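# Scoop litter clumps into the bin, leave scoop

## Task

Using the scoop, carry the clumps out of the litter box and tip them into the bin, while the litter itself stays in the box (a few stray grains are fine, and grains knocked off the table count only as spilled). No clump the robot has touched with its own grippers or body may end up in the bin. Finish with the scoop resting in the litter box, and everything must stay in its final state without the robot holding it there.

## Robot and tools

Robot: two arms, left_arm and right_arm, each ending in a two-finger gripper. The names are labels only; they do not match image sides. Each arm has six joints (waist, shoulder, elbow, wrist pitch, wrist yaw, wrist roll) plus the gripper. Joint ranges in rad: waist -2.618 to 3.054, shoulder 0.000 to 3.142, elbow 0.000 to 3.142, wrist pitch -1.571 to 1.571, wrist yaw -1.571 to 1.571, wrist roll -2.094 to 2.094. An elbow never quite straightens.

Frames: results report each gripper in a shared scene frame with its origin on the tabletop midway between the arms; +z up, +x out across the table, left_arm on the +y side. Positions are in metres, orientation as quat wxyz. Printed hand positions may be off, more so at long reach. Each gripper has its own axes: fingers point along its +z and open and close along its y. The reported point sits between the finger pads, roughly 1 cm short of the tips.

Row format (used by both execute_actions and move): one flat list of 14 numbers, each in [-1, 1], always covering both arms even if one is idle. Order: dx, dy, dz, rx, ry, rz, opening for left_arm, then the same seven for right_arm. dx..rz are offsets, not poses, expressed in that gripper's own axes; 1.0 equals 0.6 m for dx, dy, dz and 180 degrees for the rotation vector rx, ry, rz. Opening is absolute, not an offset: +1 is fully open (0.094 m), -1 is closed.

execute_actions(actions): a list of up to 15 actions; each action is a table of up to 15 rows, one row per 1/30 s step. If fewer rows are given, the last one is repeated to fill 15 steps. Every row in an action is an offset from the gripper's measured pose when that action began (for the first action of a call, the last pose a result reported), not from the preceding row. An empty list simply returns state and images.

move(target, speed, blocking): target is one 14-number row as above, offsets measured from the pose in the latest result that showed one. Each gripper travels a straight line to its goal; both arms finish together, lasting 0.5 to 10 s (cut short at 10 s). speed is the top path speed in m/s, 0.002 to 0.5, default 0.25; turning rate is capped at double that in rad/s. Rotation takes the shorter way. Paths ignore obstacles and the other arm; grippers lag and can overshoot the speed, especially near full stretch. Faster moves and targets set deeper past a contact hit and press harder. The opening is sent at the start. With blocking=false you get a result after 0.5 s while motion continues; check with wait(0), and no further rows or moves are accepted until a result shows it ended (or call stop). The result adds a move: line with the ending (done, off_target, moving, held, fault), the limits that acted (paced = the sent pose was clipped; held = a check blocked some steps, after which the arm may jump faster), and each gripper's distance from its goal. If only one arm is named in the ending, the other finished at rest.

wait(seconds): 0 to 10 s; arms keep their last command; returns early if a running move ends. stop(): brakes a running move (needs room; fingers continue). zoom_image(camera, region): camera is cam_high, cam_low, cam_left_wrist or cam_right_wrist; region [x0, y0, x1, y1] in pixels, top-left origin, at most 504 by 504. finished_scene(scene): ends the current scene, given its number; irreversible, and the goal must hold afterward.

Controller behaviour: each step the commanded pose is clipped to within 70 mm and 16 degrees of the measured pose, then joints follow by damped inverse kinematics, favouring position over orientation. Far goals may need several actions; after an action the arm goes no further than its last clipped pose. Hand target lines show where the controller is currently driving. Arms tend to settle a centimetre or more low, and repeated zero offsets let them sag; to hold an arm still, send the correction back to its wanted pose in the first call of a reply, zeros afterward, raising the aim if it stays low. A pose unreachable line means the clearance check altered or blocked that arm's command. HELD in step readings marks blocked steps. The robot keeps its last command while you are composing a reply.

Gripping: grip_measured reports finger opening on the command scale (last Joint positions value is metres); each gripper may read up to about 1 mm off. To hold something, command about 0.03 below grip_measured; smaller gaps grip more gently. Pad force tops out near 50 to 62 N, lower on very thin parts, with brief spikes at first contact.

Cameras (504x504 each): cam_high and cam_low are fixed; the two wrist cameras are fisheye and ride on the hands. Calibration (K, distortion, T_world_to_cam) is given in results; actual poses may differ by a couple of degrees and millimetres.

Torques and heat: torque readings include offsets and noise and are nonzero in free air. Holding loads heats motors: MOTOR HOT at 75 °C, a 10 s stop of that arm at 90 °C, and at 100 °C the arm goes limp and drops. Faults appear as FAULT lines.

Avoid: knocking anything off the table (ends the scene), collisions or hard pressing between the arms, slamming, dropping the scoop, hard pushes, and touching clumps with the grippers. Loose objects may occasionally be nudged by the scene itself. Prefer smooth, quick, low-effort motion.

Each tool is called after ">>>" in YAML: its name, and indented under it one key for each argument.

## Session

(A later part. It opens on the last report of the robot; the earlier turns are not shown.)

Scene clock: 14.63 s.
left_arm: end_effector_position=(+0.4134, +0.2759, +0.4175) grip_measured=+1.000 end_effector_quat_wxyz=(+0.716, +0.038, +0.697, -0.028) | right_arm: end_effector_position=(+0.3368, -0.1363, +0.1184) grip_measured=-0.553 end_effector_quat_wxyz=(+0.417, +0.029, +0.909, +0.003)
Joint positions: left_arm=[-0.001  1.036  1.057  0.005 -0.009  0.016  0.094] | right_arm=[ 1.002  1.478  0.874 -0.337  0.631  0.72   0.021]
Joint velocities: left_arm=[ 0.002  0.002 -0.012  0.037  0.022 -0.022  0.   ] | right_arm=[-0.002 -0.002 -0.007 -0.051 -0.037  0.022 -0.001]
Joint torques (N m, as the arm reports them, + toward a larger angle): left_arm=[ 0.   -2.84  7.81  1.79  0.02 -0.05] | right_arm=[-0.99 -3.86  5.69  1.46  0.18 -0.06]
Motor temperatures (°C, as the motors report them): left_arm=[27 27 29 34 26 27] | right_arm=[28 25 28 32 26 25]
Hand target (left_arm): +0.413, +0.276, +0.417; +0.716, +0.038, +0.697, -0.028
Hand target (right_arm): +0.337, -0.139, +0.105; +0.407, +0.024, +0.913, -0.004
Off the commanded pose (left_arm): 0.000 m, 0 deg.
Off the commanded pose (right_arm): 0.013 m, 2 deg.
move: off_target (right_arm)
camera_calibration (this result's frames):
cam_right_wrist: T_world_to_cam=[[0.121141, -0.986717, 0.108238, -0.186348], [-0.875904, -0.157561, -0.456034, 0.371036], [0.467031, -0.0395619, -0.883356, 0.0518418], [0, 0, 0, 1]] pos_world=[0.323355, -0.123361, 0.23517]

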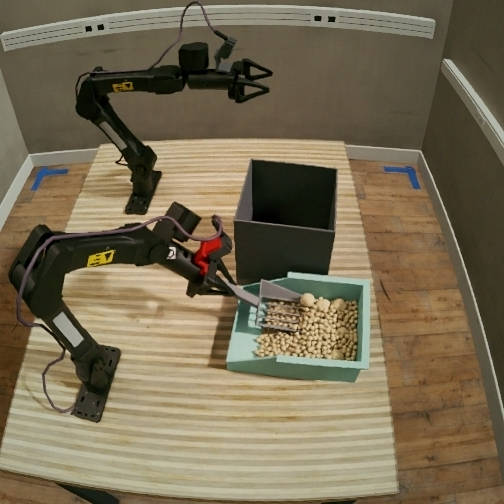

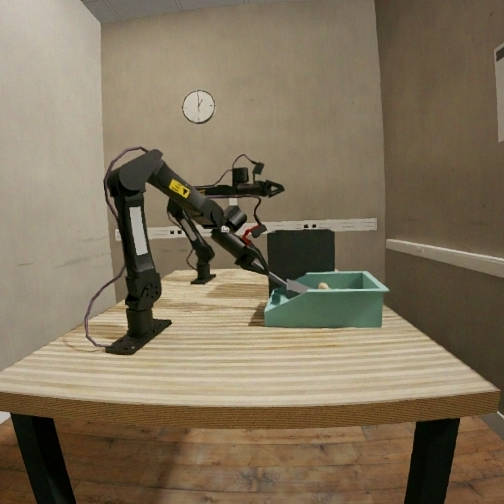

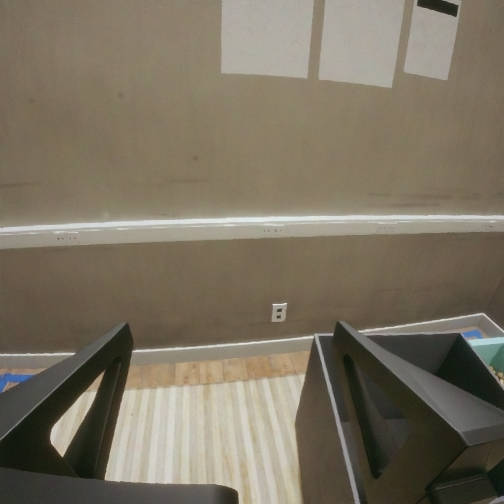

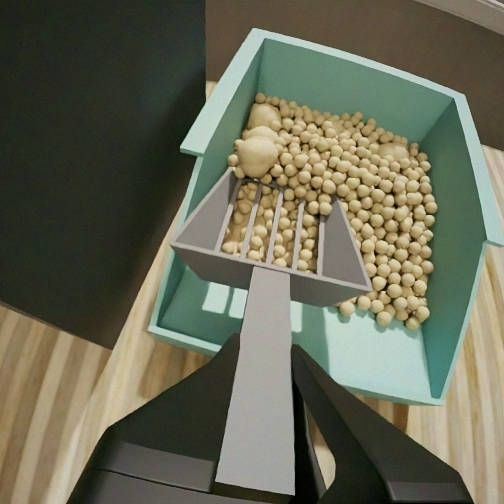

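>>> move:
  target: [0,0,0,0,0,0,1,0.03,0.018,-0.14,0,0.09,0,-0.65]
  speed: 0.1

>>> move:
  target: [0,0,0,0,0,0,1,-0.025,0,0.055,0,0,0,-0.65]
  speed: 0.04

>>> zoom_image:
  camera: "cam_high"
  region: [180,240,390,400]

Scene clock: 16.73 s.
left_arm: end_effector_position=(+0.4134, +0.2759, +0.4175) grip_measured=+1.000 end_effector_quat_wxyz=(+0.716, +0.038, +0.697, -0.028) | right_arm: end_effector_position=(+0.2736, -0.1234, +0.1564) grip_measured=-0.553 end_effector_quat_wxyz=(+0.304, +0.032, +0.952, +0.001)
Joint positions: left_arm=[-0.001  1.036  1.057  0.005 -0.009  0.016  0.094] | right_arm=[ 1.123  1.449  1.157 -0.923  0.515  0.962  0.021]
Joint velocities: left_arm=[-0.002  0.022 -0.002  0.037  0.007  0.051  0.   ] | right_arm=[-0.012 -0.007  0.002 -0.022  0.022  0.051  0.   ]
Joint torques (N m, as the arm reports them, + toward a larger angle): left_arm=[ 0.04 -2.71  7.94  1.79  0.02 -0.04] | right_arm=[ 0.83 -6.08  9.35  0.43  0.02  0.14]
Motor temperatures (°C, as the motors report them): left_arm=[27 27 29 34 26 27] | right_arm=[28 26 28 32 26 25]
Hand target (left_arm): +0.413, +0.276, +0.417; +0.716, +0.038, +0.697, -0.028
Hand target (right_arm): +0.263, -0.123, +0.160; +0.287, +0.027, +0.958, +0.006
Off the commanded pose (left_arm): 0.000 m, 0 deg.
Off the commanded pose (right_arm): 0.012 m, 2 deg.
move: off_target (right_arm)
camera_calibration (this result's frames):
cam_right_wrist: T_world_to_cam=[[0.139389, -0.987697, 0.0708855, -0.169382], [-0.960574, -0.152256, -0.232629, 0.3239], [0.240559, -0.0356649, -0.969979, 0.191357], [0, 0, 0, 1]] pos_world=[0.288707, -0.111158, 0.272967]

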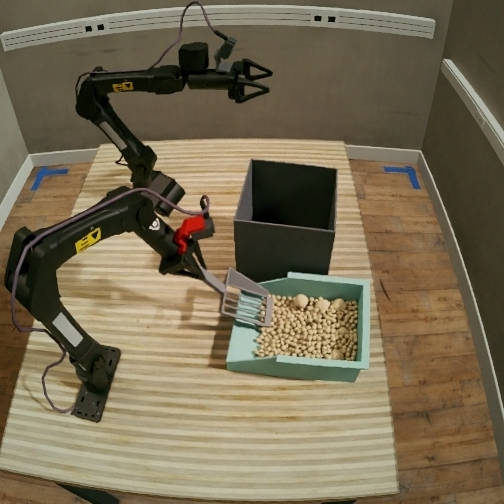

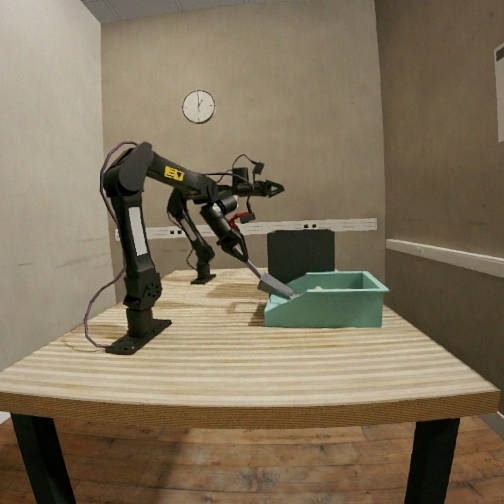

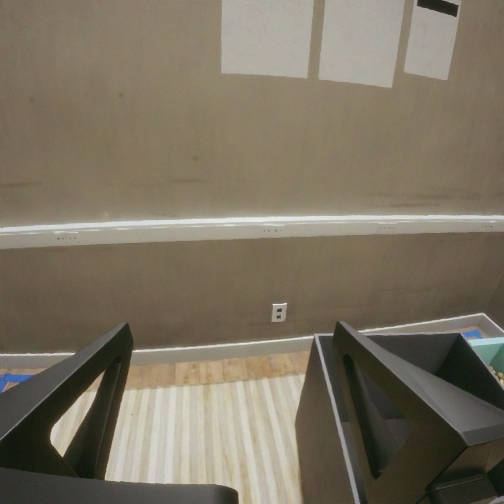

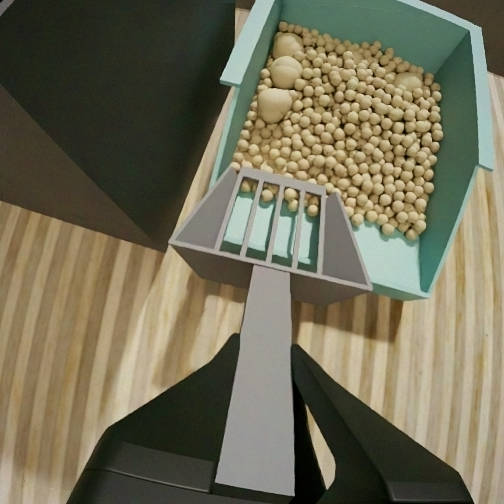

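Scene clock: 17.90 s.
left_arm: end_effector_position=(+0.4134, +0.2759, +0.4175) grip_measured=+1.000 end_effector_quat_wxyz=(+0.716, +0.038, +0.697, -0.028) | right_arm: end_effector_position=(+0.3046, -0.1259, +0.1531) grip_measured=-0.553 end_effector_quat_wxyz=(+0.318, +0.040, +0.947, +0.004)
Joint positions: left_arm=[-0.001  1.036  1.057  0.005 -0.009  0.016  0.094] | right_arm=[ 1.039  1.486  1.157 -0.819  0.507  0.878  0.021]
Joint velocities: left_arm=[ 0.017  0.007 -0.022 -0.037 -0.007 -0.007  0.   ] | right_arm=[-0.002 -0.027  0.007 -0.007  0.051 -0.095 -0.001]
Joint torques (N m, as the arm reports them, + toward a larger angle): left_arm=[-0.04 -2.66  7.95  1.78  0.04 -0.04] | right_arm=[-0.77 -4.    5.6   1.25  0.05 -0.18]
Motor temperatures (°C, as the motors report them): left_arm=[27 27 29 34 26 27] | right_arm=[28 26 28 32 26 25]
Hand target (left_arm): +0.413, +0.276, +0.417; +0.716, +0.038, +0.697, -0.028
Hand target (right_arm): +0.304, -0.125, +0.138; +0.303, +0.032, +0.952, +0.001
Off the commanded pose (left_arm): 0.000 m, 0 deg.
Off the commanded pose (right_arm): 0.015 m, 2 deg.
move: off_target (right_arm)
camera_calibration (this result's frames):
cam_right_wrist: T_world_to_cam=[[0.123618, -0.990156, 0.0656519, -0.170641], [-0.954741, -0.136711, -0.264157, 0.357543], [0.270532, -0.0300261, -0.962243, 0.171075], [0, 0, 0, 1]] pos_world=[0.316174, -0.114944, 0.270266]

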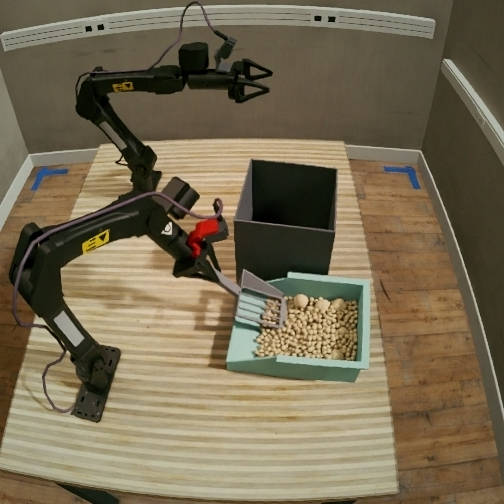

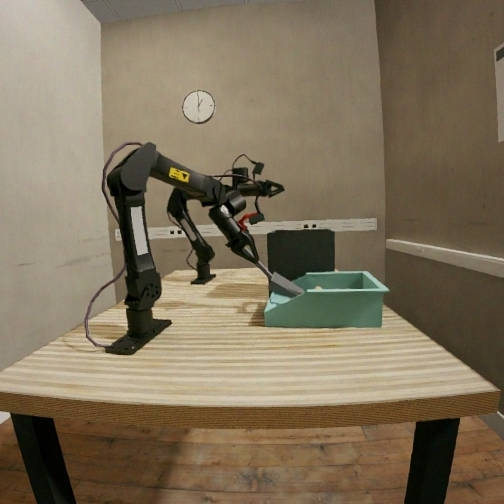

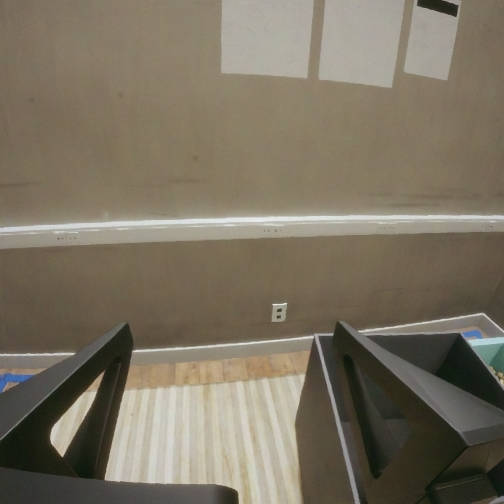

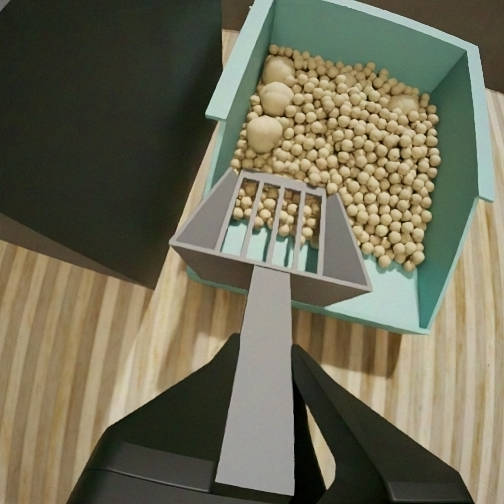

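Region (180, 240, 390, 400) of cam_high's 504x504 image, scaled by 2.400, with more detail than that image has; it fills the top 384 rows of this view, and the rest is white.

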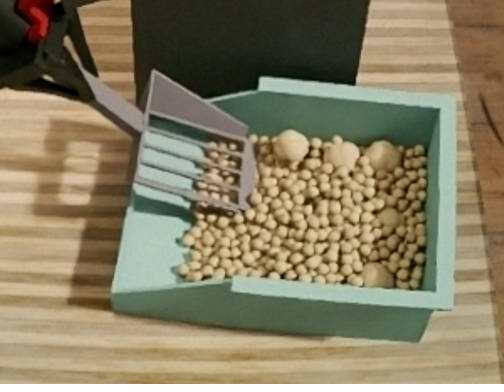

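>>> move:
  target: [0,0,0,0,0,0,1,0.03,0,-0.115,0,0.04,-0.01,-0.65]
  speed: 0.1

>>> move:
  target: [0,0,0,0,0,0,1,0.022,0,0.04,0,0,0,-0.65]
  speed: 0.04

>>> move:
  target: [0,0,0,0,0,0,1,-0.03,-0.01,0.075,0,0,0,-0.65]
  speed: 0.04

>>> zoom_image:
  camera: "cam_high"
  region: [180,240,390,400]

Scene clock: 19.53 s.
left_arm: end_effector_position=(+0.4134, +0.2759, +0.4175) grip_measured=+1.000 end_effector_quat_wxyz=(+0.716, +0.038, +0.697, -0.028) | right_arm: end_effector_position=(+0.2502, -0.1265, +0.1822) grip_measured=-0.553 end_effector_quat_wxyz=(+0.246, +0.019, +0.969, -0.015)
Joint positions: left_arm=[-0.001  1.036  1.057  0.005 -0.009  0.016  0.094] | right_arm=[ 1.141  1.472  1.334 -1.186  0.436  0.993  0.021]
Joint velocities: left_arm=[-0.007 -0.012  0.007  0.022  0.022 -0.037  0.   ] | right_arm=[-0.017  0.012 -0.002  0.037 -0.007  0.022 -0.001]
Joint torques (N m, as the arm reports them, + toward a larger angle): left_arm=[-0.01 -2.76  7.86  1.79  0.01 -0.05] | right_arm=[ 0.81 -6.67  9.94  0.66  0.43  0.08]
Motor temperatures (°C, as the motors report them): left_arm=[27 27 29 35 26 27] | right_arm=[28 26 29 32 26 25]
Hand target (left_arm): +0.413, +0.276, +0.417; +0.716, +0.038, +0.697, -0.028
Hand target (right_arm): +0.250, -0.124, +0.198; +0.259, +0.024, +0.966, +0.002
Off the commanded pose (left_arm): 0.000 m, 0 deg.
Off the commanded pose (right_arm): 0.016 m, 3 deg.
move: off_target (right_arm)
camera_calibration (this result's frames):
cam_right_wrist: T_world_to_cam=[[0.163779, -0.982649, 0.0870454, -0.179456], [-0.978917, -0.172804, -0.108901, 0.28637], [0.122053, -0.0673745, -0.990234, 0.251234], [0, 0, 0, 1]] pos_world=[0.27906, -0.10993, 0.295587]

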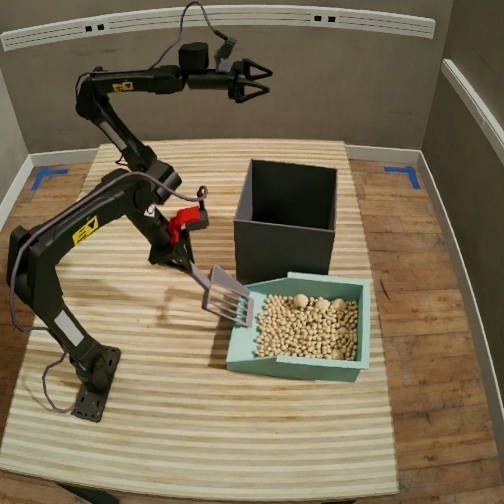

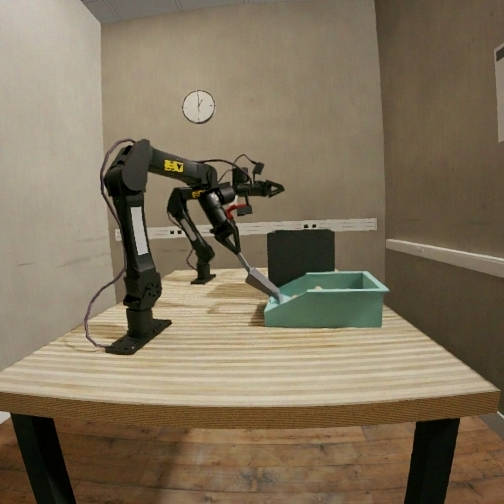

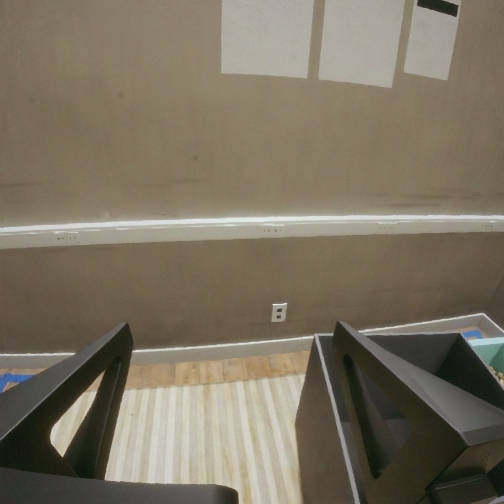

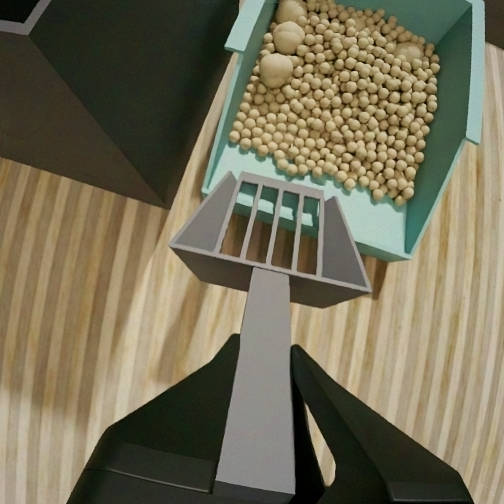

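Scene clock: 20.50 s.
left_arm: end_effector_position=(+0.4134, +0.2759, +0.4175) grip_measured=+1.000 end_effector_quat_wxyz=(+0.716, +0.038, +0.697, -0.028) | right_arm: end_effector_position=(+0.2565, -0.1224, +0.1629) grip_measured=-0.553 end_effector_quat_wxyz=(+0.260, +0.024, +0.965, -0.009)
Joint positions: left_arm=[-0.001  1.036  1.057  0.005 -0.009  0.016  0.094] | right_arm=[ 1.141  1.472  1.245 -1.071  0.456  0.994  0.021]
Joint velocities: left_arm=[ 0.002  0.007 -0.002 -0.037  0.051 -0.125  0.   ] | right_arm=[-0.007  0.002 -0.012  0.022 -0.066 -0.007 -0.   ]
Joint torques (N m, as the arm reports them, + toward a larger angle): left_arm=[ 0.11 -2.84  7.9   1.8   0.03  0.  ] | right_arm=[-0.05 -5.98  4.76  0.6   0.13 -0.03]
Motor temperatures (°C, as the motors report them): left_arm=[27 27 29 35 26 27] | right_arm=[28 26 28 32 26 25]
Hand target (left_arm): +0.413, +0.276, +0.417; +0.716, +0.038, +0.697, -0.028
Hand target (right_arm): +0.250, -0.127, +0.155; +0.246, +0.020, +0.969, -0.015
Off the commanded pose (left_arm): 0.000 m, 0 deg.
Off the commanded pose (right_arm): 0.011 m, 2 deg.
move: off_target (right_arm)
camera_calibration (this result's frames):
cam_right_wrist: T_world_to_cam=[[0.156151, -0.984561, 0.0790967, -0.171684], [-0.976085, -0.166076, -0.140275, 0.296326], [0.151245, -0.0553011, -0.986948, 0.225113], [0, 0, 0, 1]] pos_world=[0.282001, -0.107372, 0.277322]

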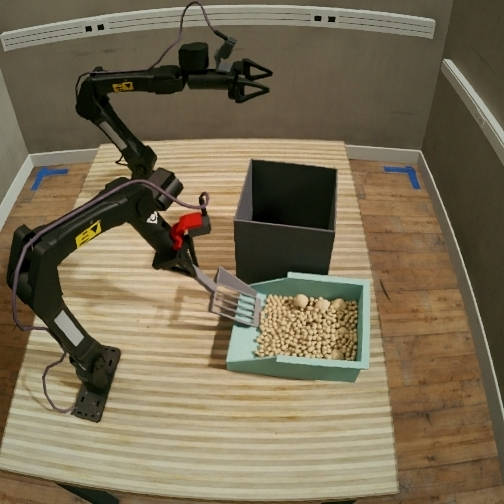

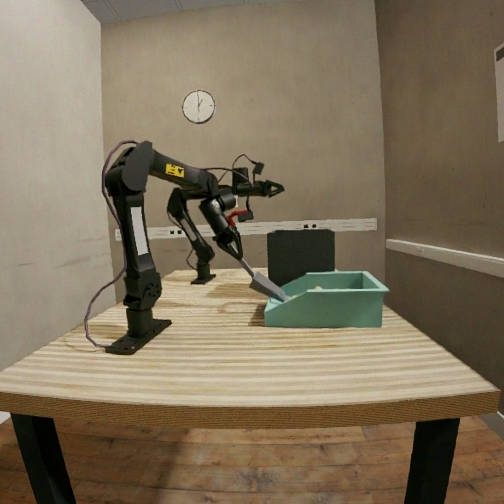

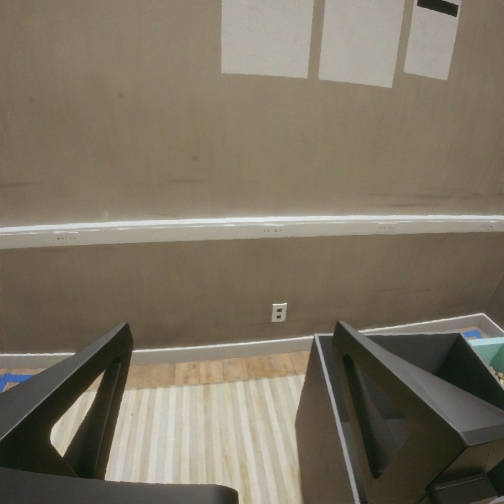

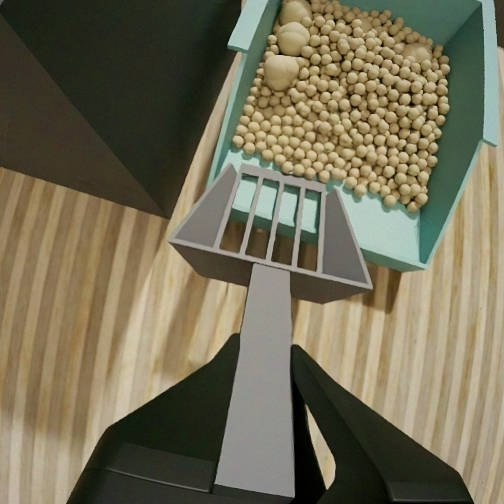

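Scene clock: 22.10 s.
left_arm: end_effector_position=(+0.4134, +0.2759, +0.4175) grip_measured=+1.000 end_effector_quat_wxyz=(+0.716, +0.038, +0.697, -0.028) | right_arm: end_effector_position=(+0.2971, -0.1271, +0.1514) grip_measured=-0.553 end_effector_quat_wxyz=(+0.283, +0.029, +0.959, +0.002)
Joint positions: left_arm=[-0.001  1.036  1.057  0.005 -0.009  0.016  0.094] | right_arm=[ 1.025  1.497  1.195 -0.893  0.444  0.866  0.021]
Joint velocities: left_arm=[-0.002 -0.007 -0.017  0.051 -0.007  0.022  0.   ] | right_arm=[-0.002  0.002 -0.002 -0.095 -0.037 -0.007  0.   ]
Joint torques (N m, as the arm reports them, + toward a larger angle): left_arm=[ 0.1  -2.9   7.9   1.8   0.07 -0.01] | right_arm=[-0.75 -3.7   4.95  0.93 -0.03 -0.12]
Motor temperatures (°C, as the motors report them): left_arm=[27 27 29 35 26 27] | right_arm=[28 26 28 32 26 25]
Hand target (left_arm): +0.413, +0.276, +0.417; +0.716, +0.038, +0.697, -0.028
Hand target (right_arm): +0.293, -0.131, +0.133; +0.259, +0.024, +0.965, -0.010
Off the commanded pose (left_arm): 0.000 m, 0 deg.
Off the commanded pose (right_arm): 0.019 m, 3 deg.
move: off_target (right_arm)
camera_calibration (this result's frames):
cam_right_wrist: T_world_to_cam=[[0.148437, -0.986899, 0.0632232, -0.17738], [-0.968729, -0.157962, -0.191342, 0.340188], [0.198822, -0.032844, -0.979485, 0.194967], [0, 0, 0, 1]] pos_world=[0.317116, -0.114916, 0.267274]

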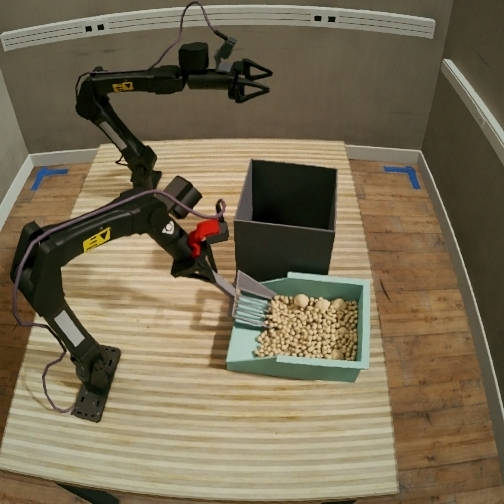

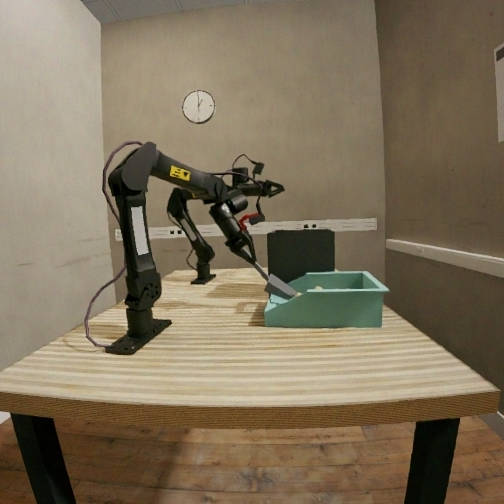

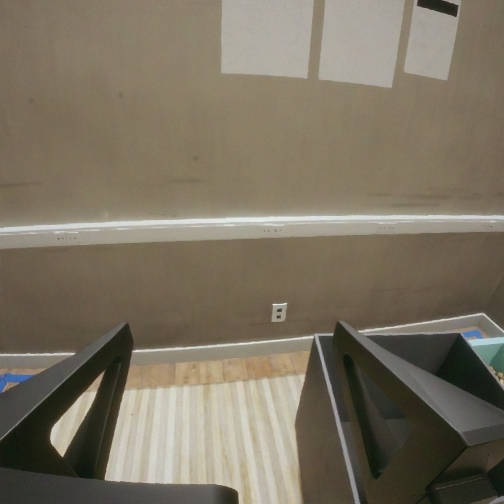

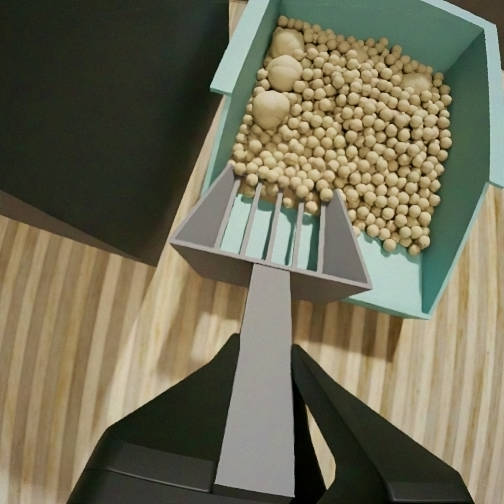

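Region (180, 240, 390, 400) of cam_high's 504x504 image, scaled by 2.400, with more detail than that image has; it fills the top 384 rows of this view, and the rest is white.

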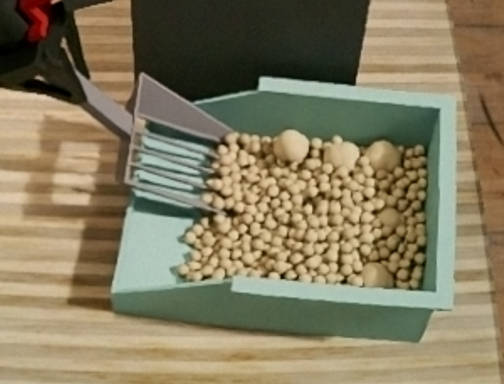

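>>> move:
  target: [0,0,0,0,0,0,1,-0.04,-0.015,0.14,0,-0.08,0,-0.65]
  speed: 0.05

>>> move:
  target: [0,0,0,0,0,0,1,-0.035,-0.01,0.105,0,-0.03,0,-0.65]
  speed: 0.04

Scene clock: 26.10 s.
left_arm: end_effector_position=(+0.4134, +0.2759, +0.4175) grip_measured=+1.000 end_effector_quat_wxyz=(+0.716, +0.038, +0.697, -0.028) | right_arm: end_effector_position=(+0.3594, -0.1392, +0.1083) grip_measured=-0.553 end_effector_quat_wxyz=(+0.410, +0.032, +0.911, -0.004)
Joint positions: left_arm=[-0.001  1.036  1.057  0.005 -0.009  0.016  0.094] | right_arm=[ 0.937  1.552  0.906 -0.284  0.597  0.67   0.021]
Joint velocities: left_arm=[-0.007 -0.002  0.002 -0.022 -0.037  0.11   0.   ] | right_arm=[ 0.012 -0.012 -0.012 -0.066 -0.022 -0.007 -0.   ]
Joint torques (N m, as the arm reports them, + toward a larger angle): left_arm=[-0.03 -2.89  7.8   1.8   0.02 -0.03] | right_arm=[-0.85 -4.13  5.5   1.65 -0.04  0.05]
Motor temperatures (°C, as the motors report them): left_arm=[27 27 30 35 26 27] | right_arm=[28 26 28 32 26 25]
Hand target (left_arm): +0.413, +0.276, +0.417; +0.716, +0.038, +0.697, -0.028
Hand target (right_arm): +0.360, -0.139, +0.094; +0.399, +0.030, +0.916, -0.000
Off the commanded pose (left_arm): 0.000 m, 0 deg.
Off the commanded pose (right_arm): 0.015 m, 1 deg.
move: off_target (right_arm)
camera_calibration (this result's frames):
cam_right_wrist: T_world_to_cam=[[0.111813, -0.986776, 0.117349, -0.188581], [-0.884202, -0.152687, -0.441444, 0.3878], [0.453524, -0.0544016, -0.889582, 0.0357351], [0, 0, 0, 1]] pos_world=[0.347773, -0.124931, 0.225111]

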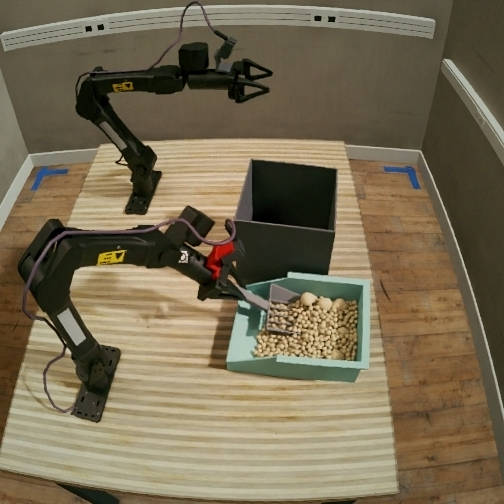

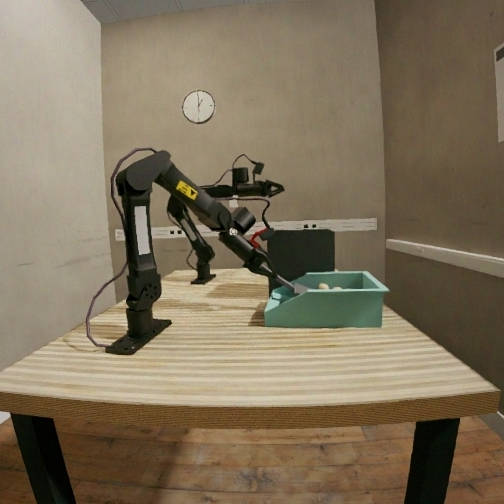

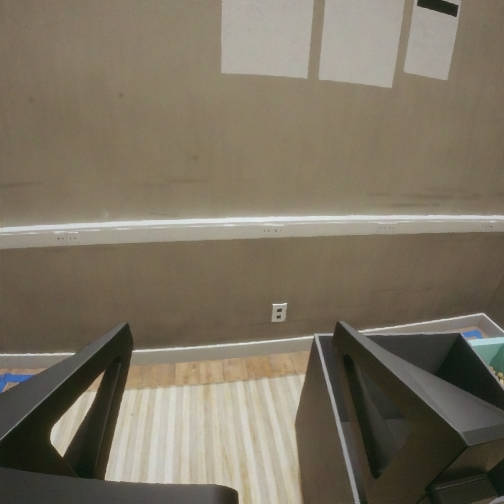

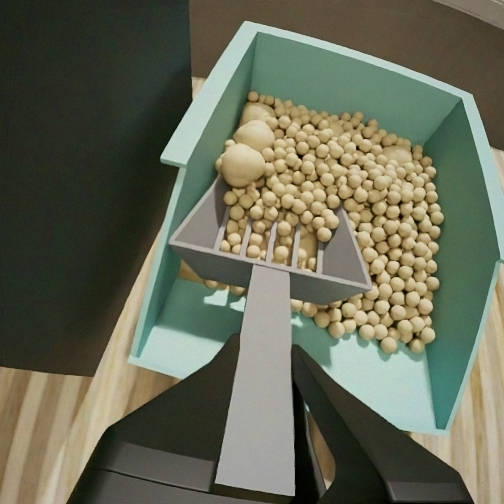

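Scene clock: 28.07 s.
left_arm: end_effector_position=(+0.4134, +0.2759, +0.4175) grip_measured=+1.000 end_effector_quat_wxyz=(+0.716, +0.038, +0.697, -0.028) | right_arm: end_effector_position=(+0.4182, -0.1458, +0.0958) grip_measured=-0.553 end_effector_quat_wxyz=(+0.460, +0.037, +0.887, -0.006)
Joint positions: left_arm=[-0.001  1.036  1.057  0.005 -0.009  0.016  0.094] | right_arm=[0.822 1.702 0.906 0.033 0.585 0.515 0.021]
Joint velocities: left_arm=[ 0.002  0.002  0.002  0.007 -0.051 -0.007  0.   ] | right_arm=[-0.002 -0.002  0.012 -0.022 -0.022 -0.007 -0.   ]
Joint torques (N m, as the arm reports them, + toward a larger angle): left_arm=[-0.04 -2.78  7.88  1.8   0.02 -0.03] | right_arm=[-1.03 -5.5   5.43  1.79  0.06 -0.08]
Motor temperatures (°C, as the motors report them): left_arm=[27 27 30 36 26 27] | right_arm=[28 26 28 33 26 25]
Hand target (left_arm): +0.413, +0.276, +0.417; +0.716, +0.038, +0.697, -0.028
Hand target (right_arm): +0.419, -0.148, +0.082; +0.451, +0.032, +0.892, -0.006
Off the commanded pose (left_arm): 0.000 m, 0 deg.
Off the commanded pose (right_arm): 0.014 m, 1 deg.
move: off_target (right_arm)
camera_calibration (this result's frames):
cam_right_wrist: T_world_to_cam=[[0.0866274, -0.987727, 0.129966, -0.191003], [-0.831509, -0.143539, -0.536646, 0.421645], [0.548715, -0.0615795, -0.833739, -0.0486315], [0, 0, 0, 1]] pos_world=[0.393832, -0.131131, 0.210552]

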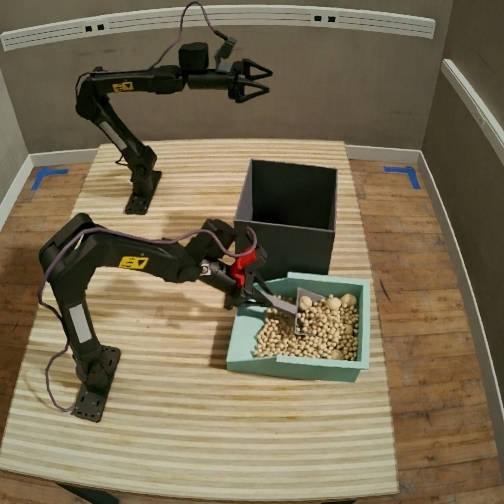

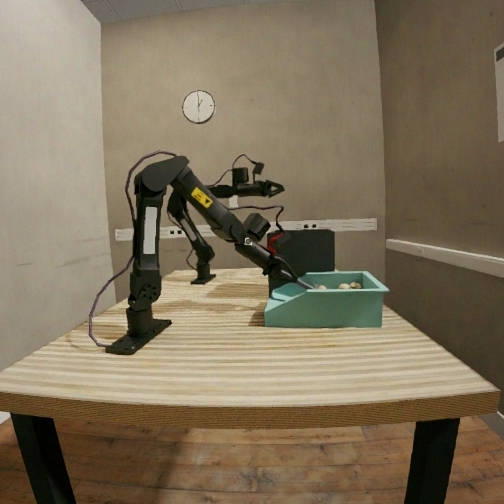

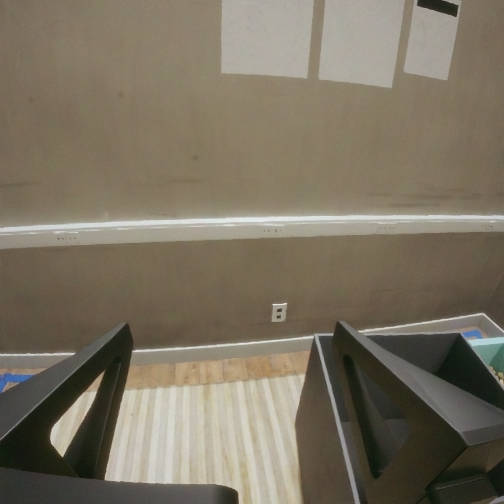

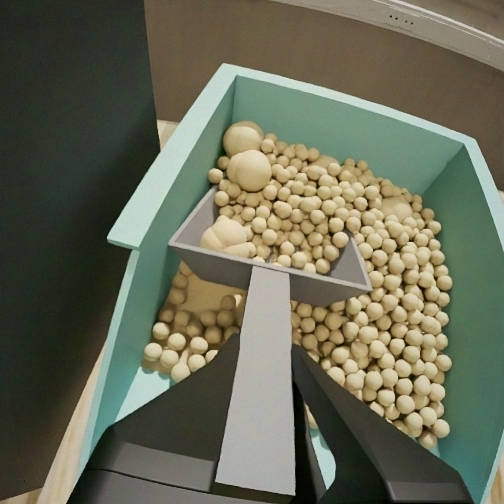

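>>> move:
  target: [0,0,0,0,0,0,1,-0.025,-0.008,0.06,0,0,0,-0.65]
  speed: 0.03

>>> move:
  target: [0,0,0,0,0,0,1,-0.03,-0.005,0.04,0,-0.04,0,-0.65]
  speed: 0.03

Scene clock: 29.87 s.
left_arm: end_effector_position=(+0.4134, +0.2759, +0.4175) grip_measured=+1.000 end_effector_quat_wxyz=(+0.716, +0.038, +0.697, -0.028) | right_arm: end_effector_position=(+0.4414, -0.1487, +0.0952) grip_measured=-0.553 end_effector_quat_wxyz=(+0.463, +0.035, +0.886, -0.004)
Joint positions: left_arm=[-0.001  1.036  1.057  0.005 -0.009  0.016  0.094] | right_arm=[0.77  1.758 0.958 0.067 0.545 0.467 0.021]
Joint velocities: left_arm=[-0.022 -0.002  0.007  0.007  0.007 -0.007  0.   ] | right_arm=[-0.002  0.012 -0.022  0.022 -0.022 -0.037  0.   ]
Joint torques (N m, as the arm reports them, + toward a larger angle): left_arm=[-0.11 -2.85  7.84  1.79  0.04 -0.01] | right_arm=[-2.41 -4.47  9.68  1.77  0.03 -0.19]
Motor temperatures (°C, as the motors report them): left_arm=[27 27 30 36 26 27] | right_arm=[28 26 29 33 26 25]
Hand target (left_arm): +0.413, +0.276, +0.417; +0.716, +0.038, +0.697, -0.028
Hand target (right_arm): +0.455, -0.153, +0.087; +0.460, +0.037, +0.887, -0.006
Off the commanded pose (left_arm): 0.000 m, 0 deg.
Off the commanded pose (right_arm): 0.017 m, 0 deg.
move: off_target (right_arm)
camera_calibration (this result's frames):
cam_right_wrist: T_world_to_cam=[[0.0912972, -0.987392, 0.129314, -0.19767], [-0.827687, -0.147445, -0.541475, 0.438447], [0.553715, -0.0575964, -0.830712, -0.0639294], [0, 0, 0, 1]] pos_world=[0.416342, -0.134213, 0.209862]

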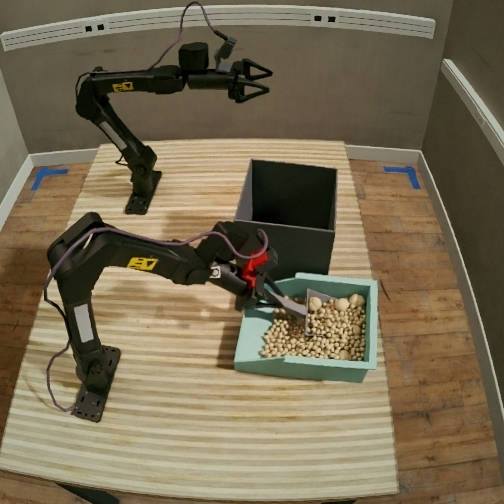

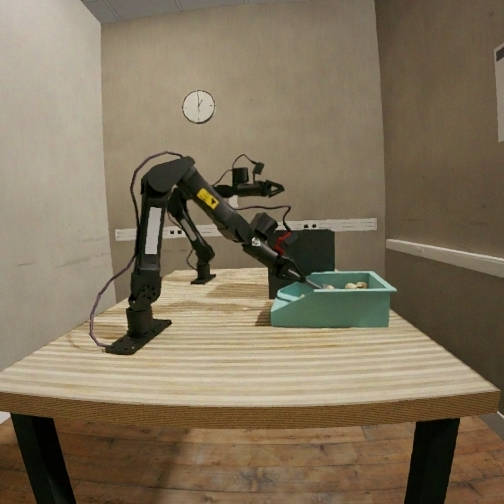

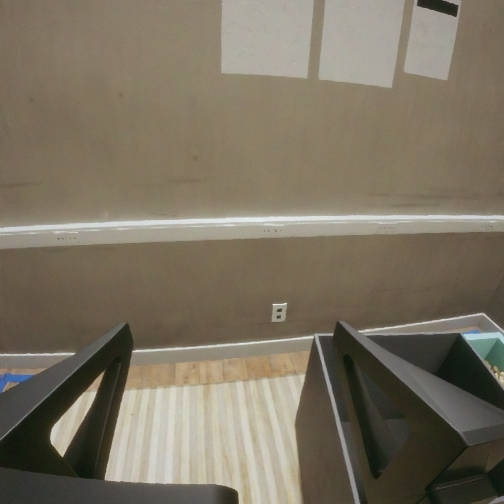

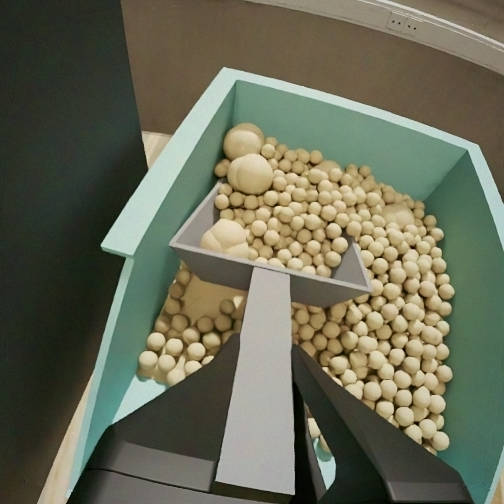

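Scene clock: 32.23 s.
left_arm: end_effector_position=(+0.4134, +0.2759, +0.4175) grip_measured=+1.000 end_effector_quat_wxyz=(+0.716, +0.038, +0.697, -0.028) | right_arm: end_effector_position=(+0.4600, -0.1484, +0.0984) grip_measured=-0.553 end_effector_quat_wxyz=(+0.503, +0.029, +0.864, -0.009)
Joint positions: left_arm=[-0.001  1.036  1.057  0.005 -0.009  0.016  0.094] | right_arm=[0.756 1.809 0.945 0.236 0.575 0.392 0.021]
Joint velocities: left_arm=[ 0.002 -0.002 -0.012 -0.037  0.051 -0.081  0.   ] | right_arm=[-0.012 -0.002  0.012  0.007  0.007  0.022 -0.001]
Joint torques (N m, as the arm reports them, + toward a larger angle): left_arm=[ 0.05 -2.75  7.82  1.82  0.05 -0.03] | right_arm=[-1.74 -6.2   6.23  2.34  0.1  -0.15]
Motor temperatures (°C, as the motors report them): left_arm=[27 27 30 36 26 27] | right_arm=[28 26 29 34 26 25]
Hand target (left_arm): +0.413, +0.276, +0.417; +0.716, +0.038, +0.697, -0.028
Hand target (right_arm): +0.470, -0.154, +0.096; +0.516, +0.035, +0.856, -0.006
Off the commanded pose (left_arm): 0.000 m, 0 deg.
Off the commanded pose (right_arm): 0.013 m, 2 deg.
move: off_target (right_arm)
camera_calibration (this result's frames):
cam_right_wrist: T_world_to_cam=[[0.0815745, -0.984693, 0.154031, -0.197044], [-0.774284, -0.159923, -0.612298, 0.436116], [0.627559, -0.0693156, -0.775478, -0.112726], [0, 0, 0, 1]] pos_world=[0.424494, -0.132096, 0.209968]

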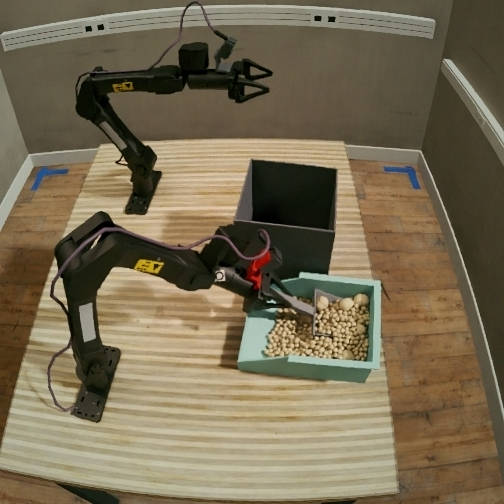

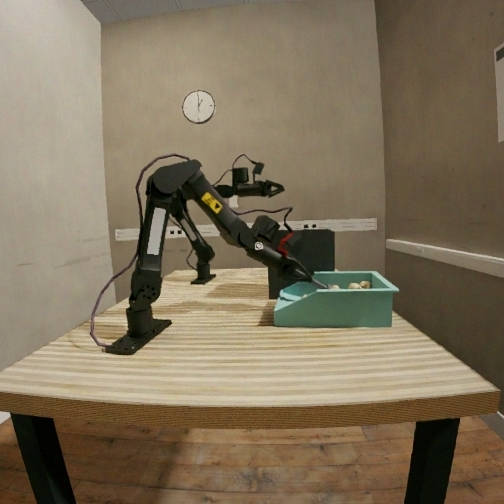

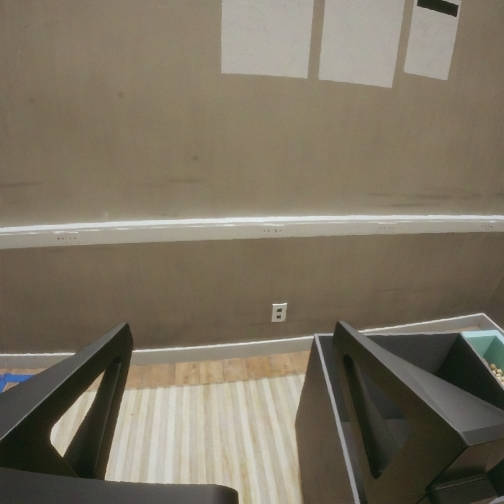

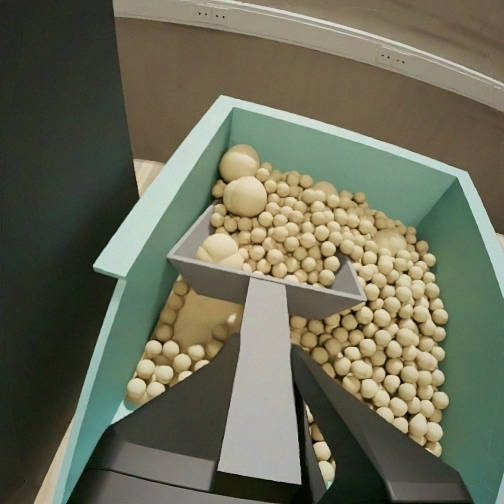

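>>> move:
  target: [0,0,0,0,0,0,1,-0.04,0,-0.035,0,-0.06,0,-0.65]
  speed: 0.03

Scene clock: 35.93 s.
left_arm: end_effector_position=(+0.4134, +0.2759, +0.4175) grip_measured=+1.000 end_effector_quat_wxyz=(+0.716, +0.038, +0.697, -0.028) | right_arm: end_effector_position=(+0.4513, -0.1499, +0.0973) grip_measured=-0.553 end_effector_quat_wxyz=(+0.542, +0.013, +0.840, -0.021)
Joint positions: left_arm=[-0.001  1.036  1.057  0.005 -0.009  0.016  0.094] | right_arm=[0.783 1.81  0.837 0.439 0.63  0.313 0.021]
Joint velocities: left_arm=[-0.022  0.007 -0.007  0.007  0.022  0.007  0.   ] | right_arm=[-0.002  0.002 -0.007  0.066 -0.022 -0.095  0.   ]
Joint torques (N m, as the arm reports them, + toward a larger angle): left_arm=[-0.03 -2.81  7.92  1.81  0.03 -0.06] | right_arm=[  0.71 -11.4    6.09   2.32   0.61  -0.11]
Motor temperatures (°C, as the motors report them): left_arm=[27 27 30 36 26 27] | right_arm=[28 27 29 35 26 25]
Hand target (left_arm): +0.413, +0.276, +0.417; +0.716, +0.038, +0.697, -0.028
Hand target (right_arm): +0.453, -0.149, +0.129; +0.580, +0.030, +0.814, -0.010
Off the commanded pose (left_arm): 0.000 m, 0 deg.
Off the commanded pose (right_arm): 0.032 m, 6 deg.
move: off_target (right_arm)
camera_calibration (this result's frames):
cam_right_wrist: T_world_to_cam=[[0.0811478, -0.976372, 0.200283, -0.200719], [-0.713469, -0.197219, -0.67236, 0.401298], [0.695972, -0.0883351, -0.712614, -0.14811], [0, 0, 0, 1]] pos_world=[0.405682, -0.129916, 0.204471]

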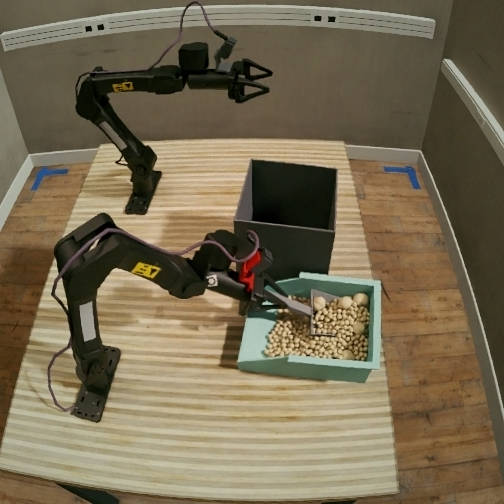

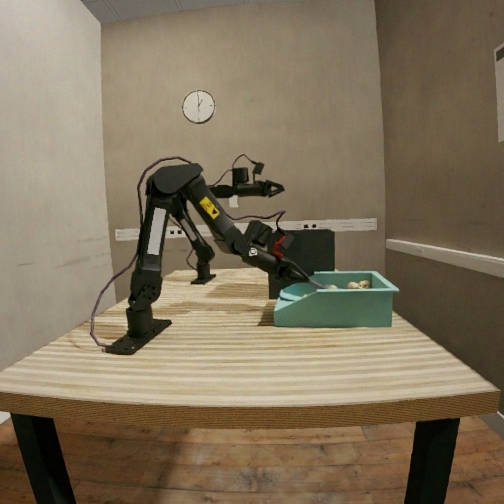

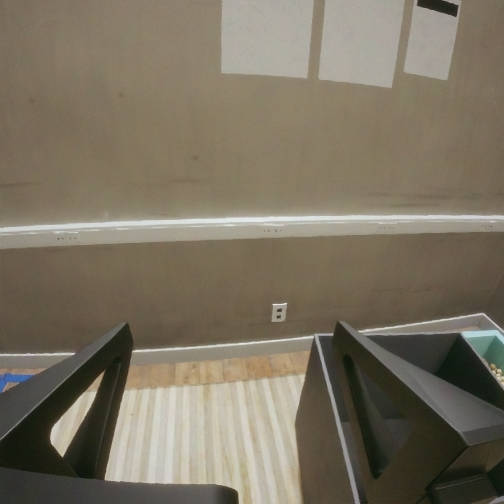

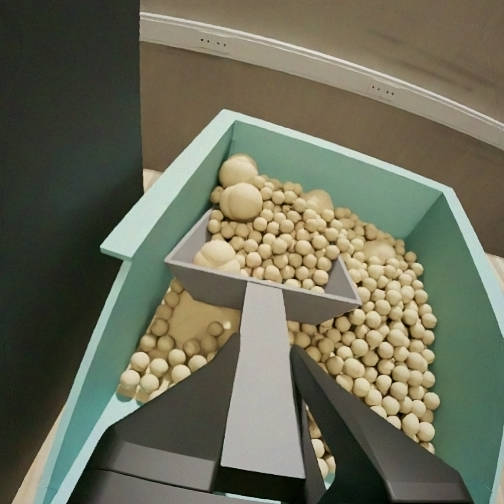

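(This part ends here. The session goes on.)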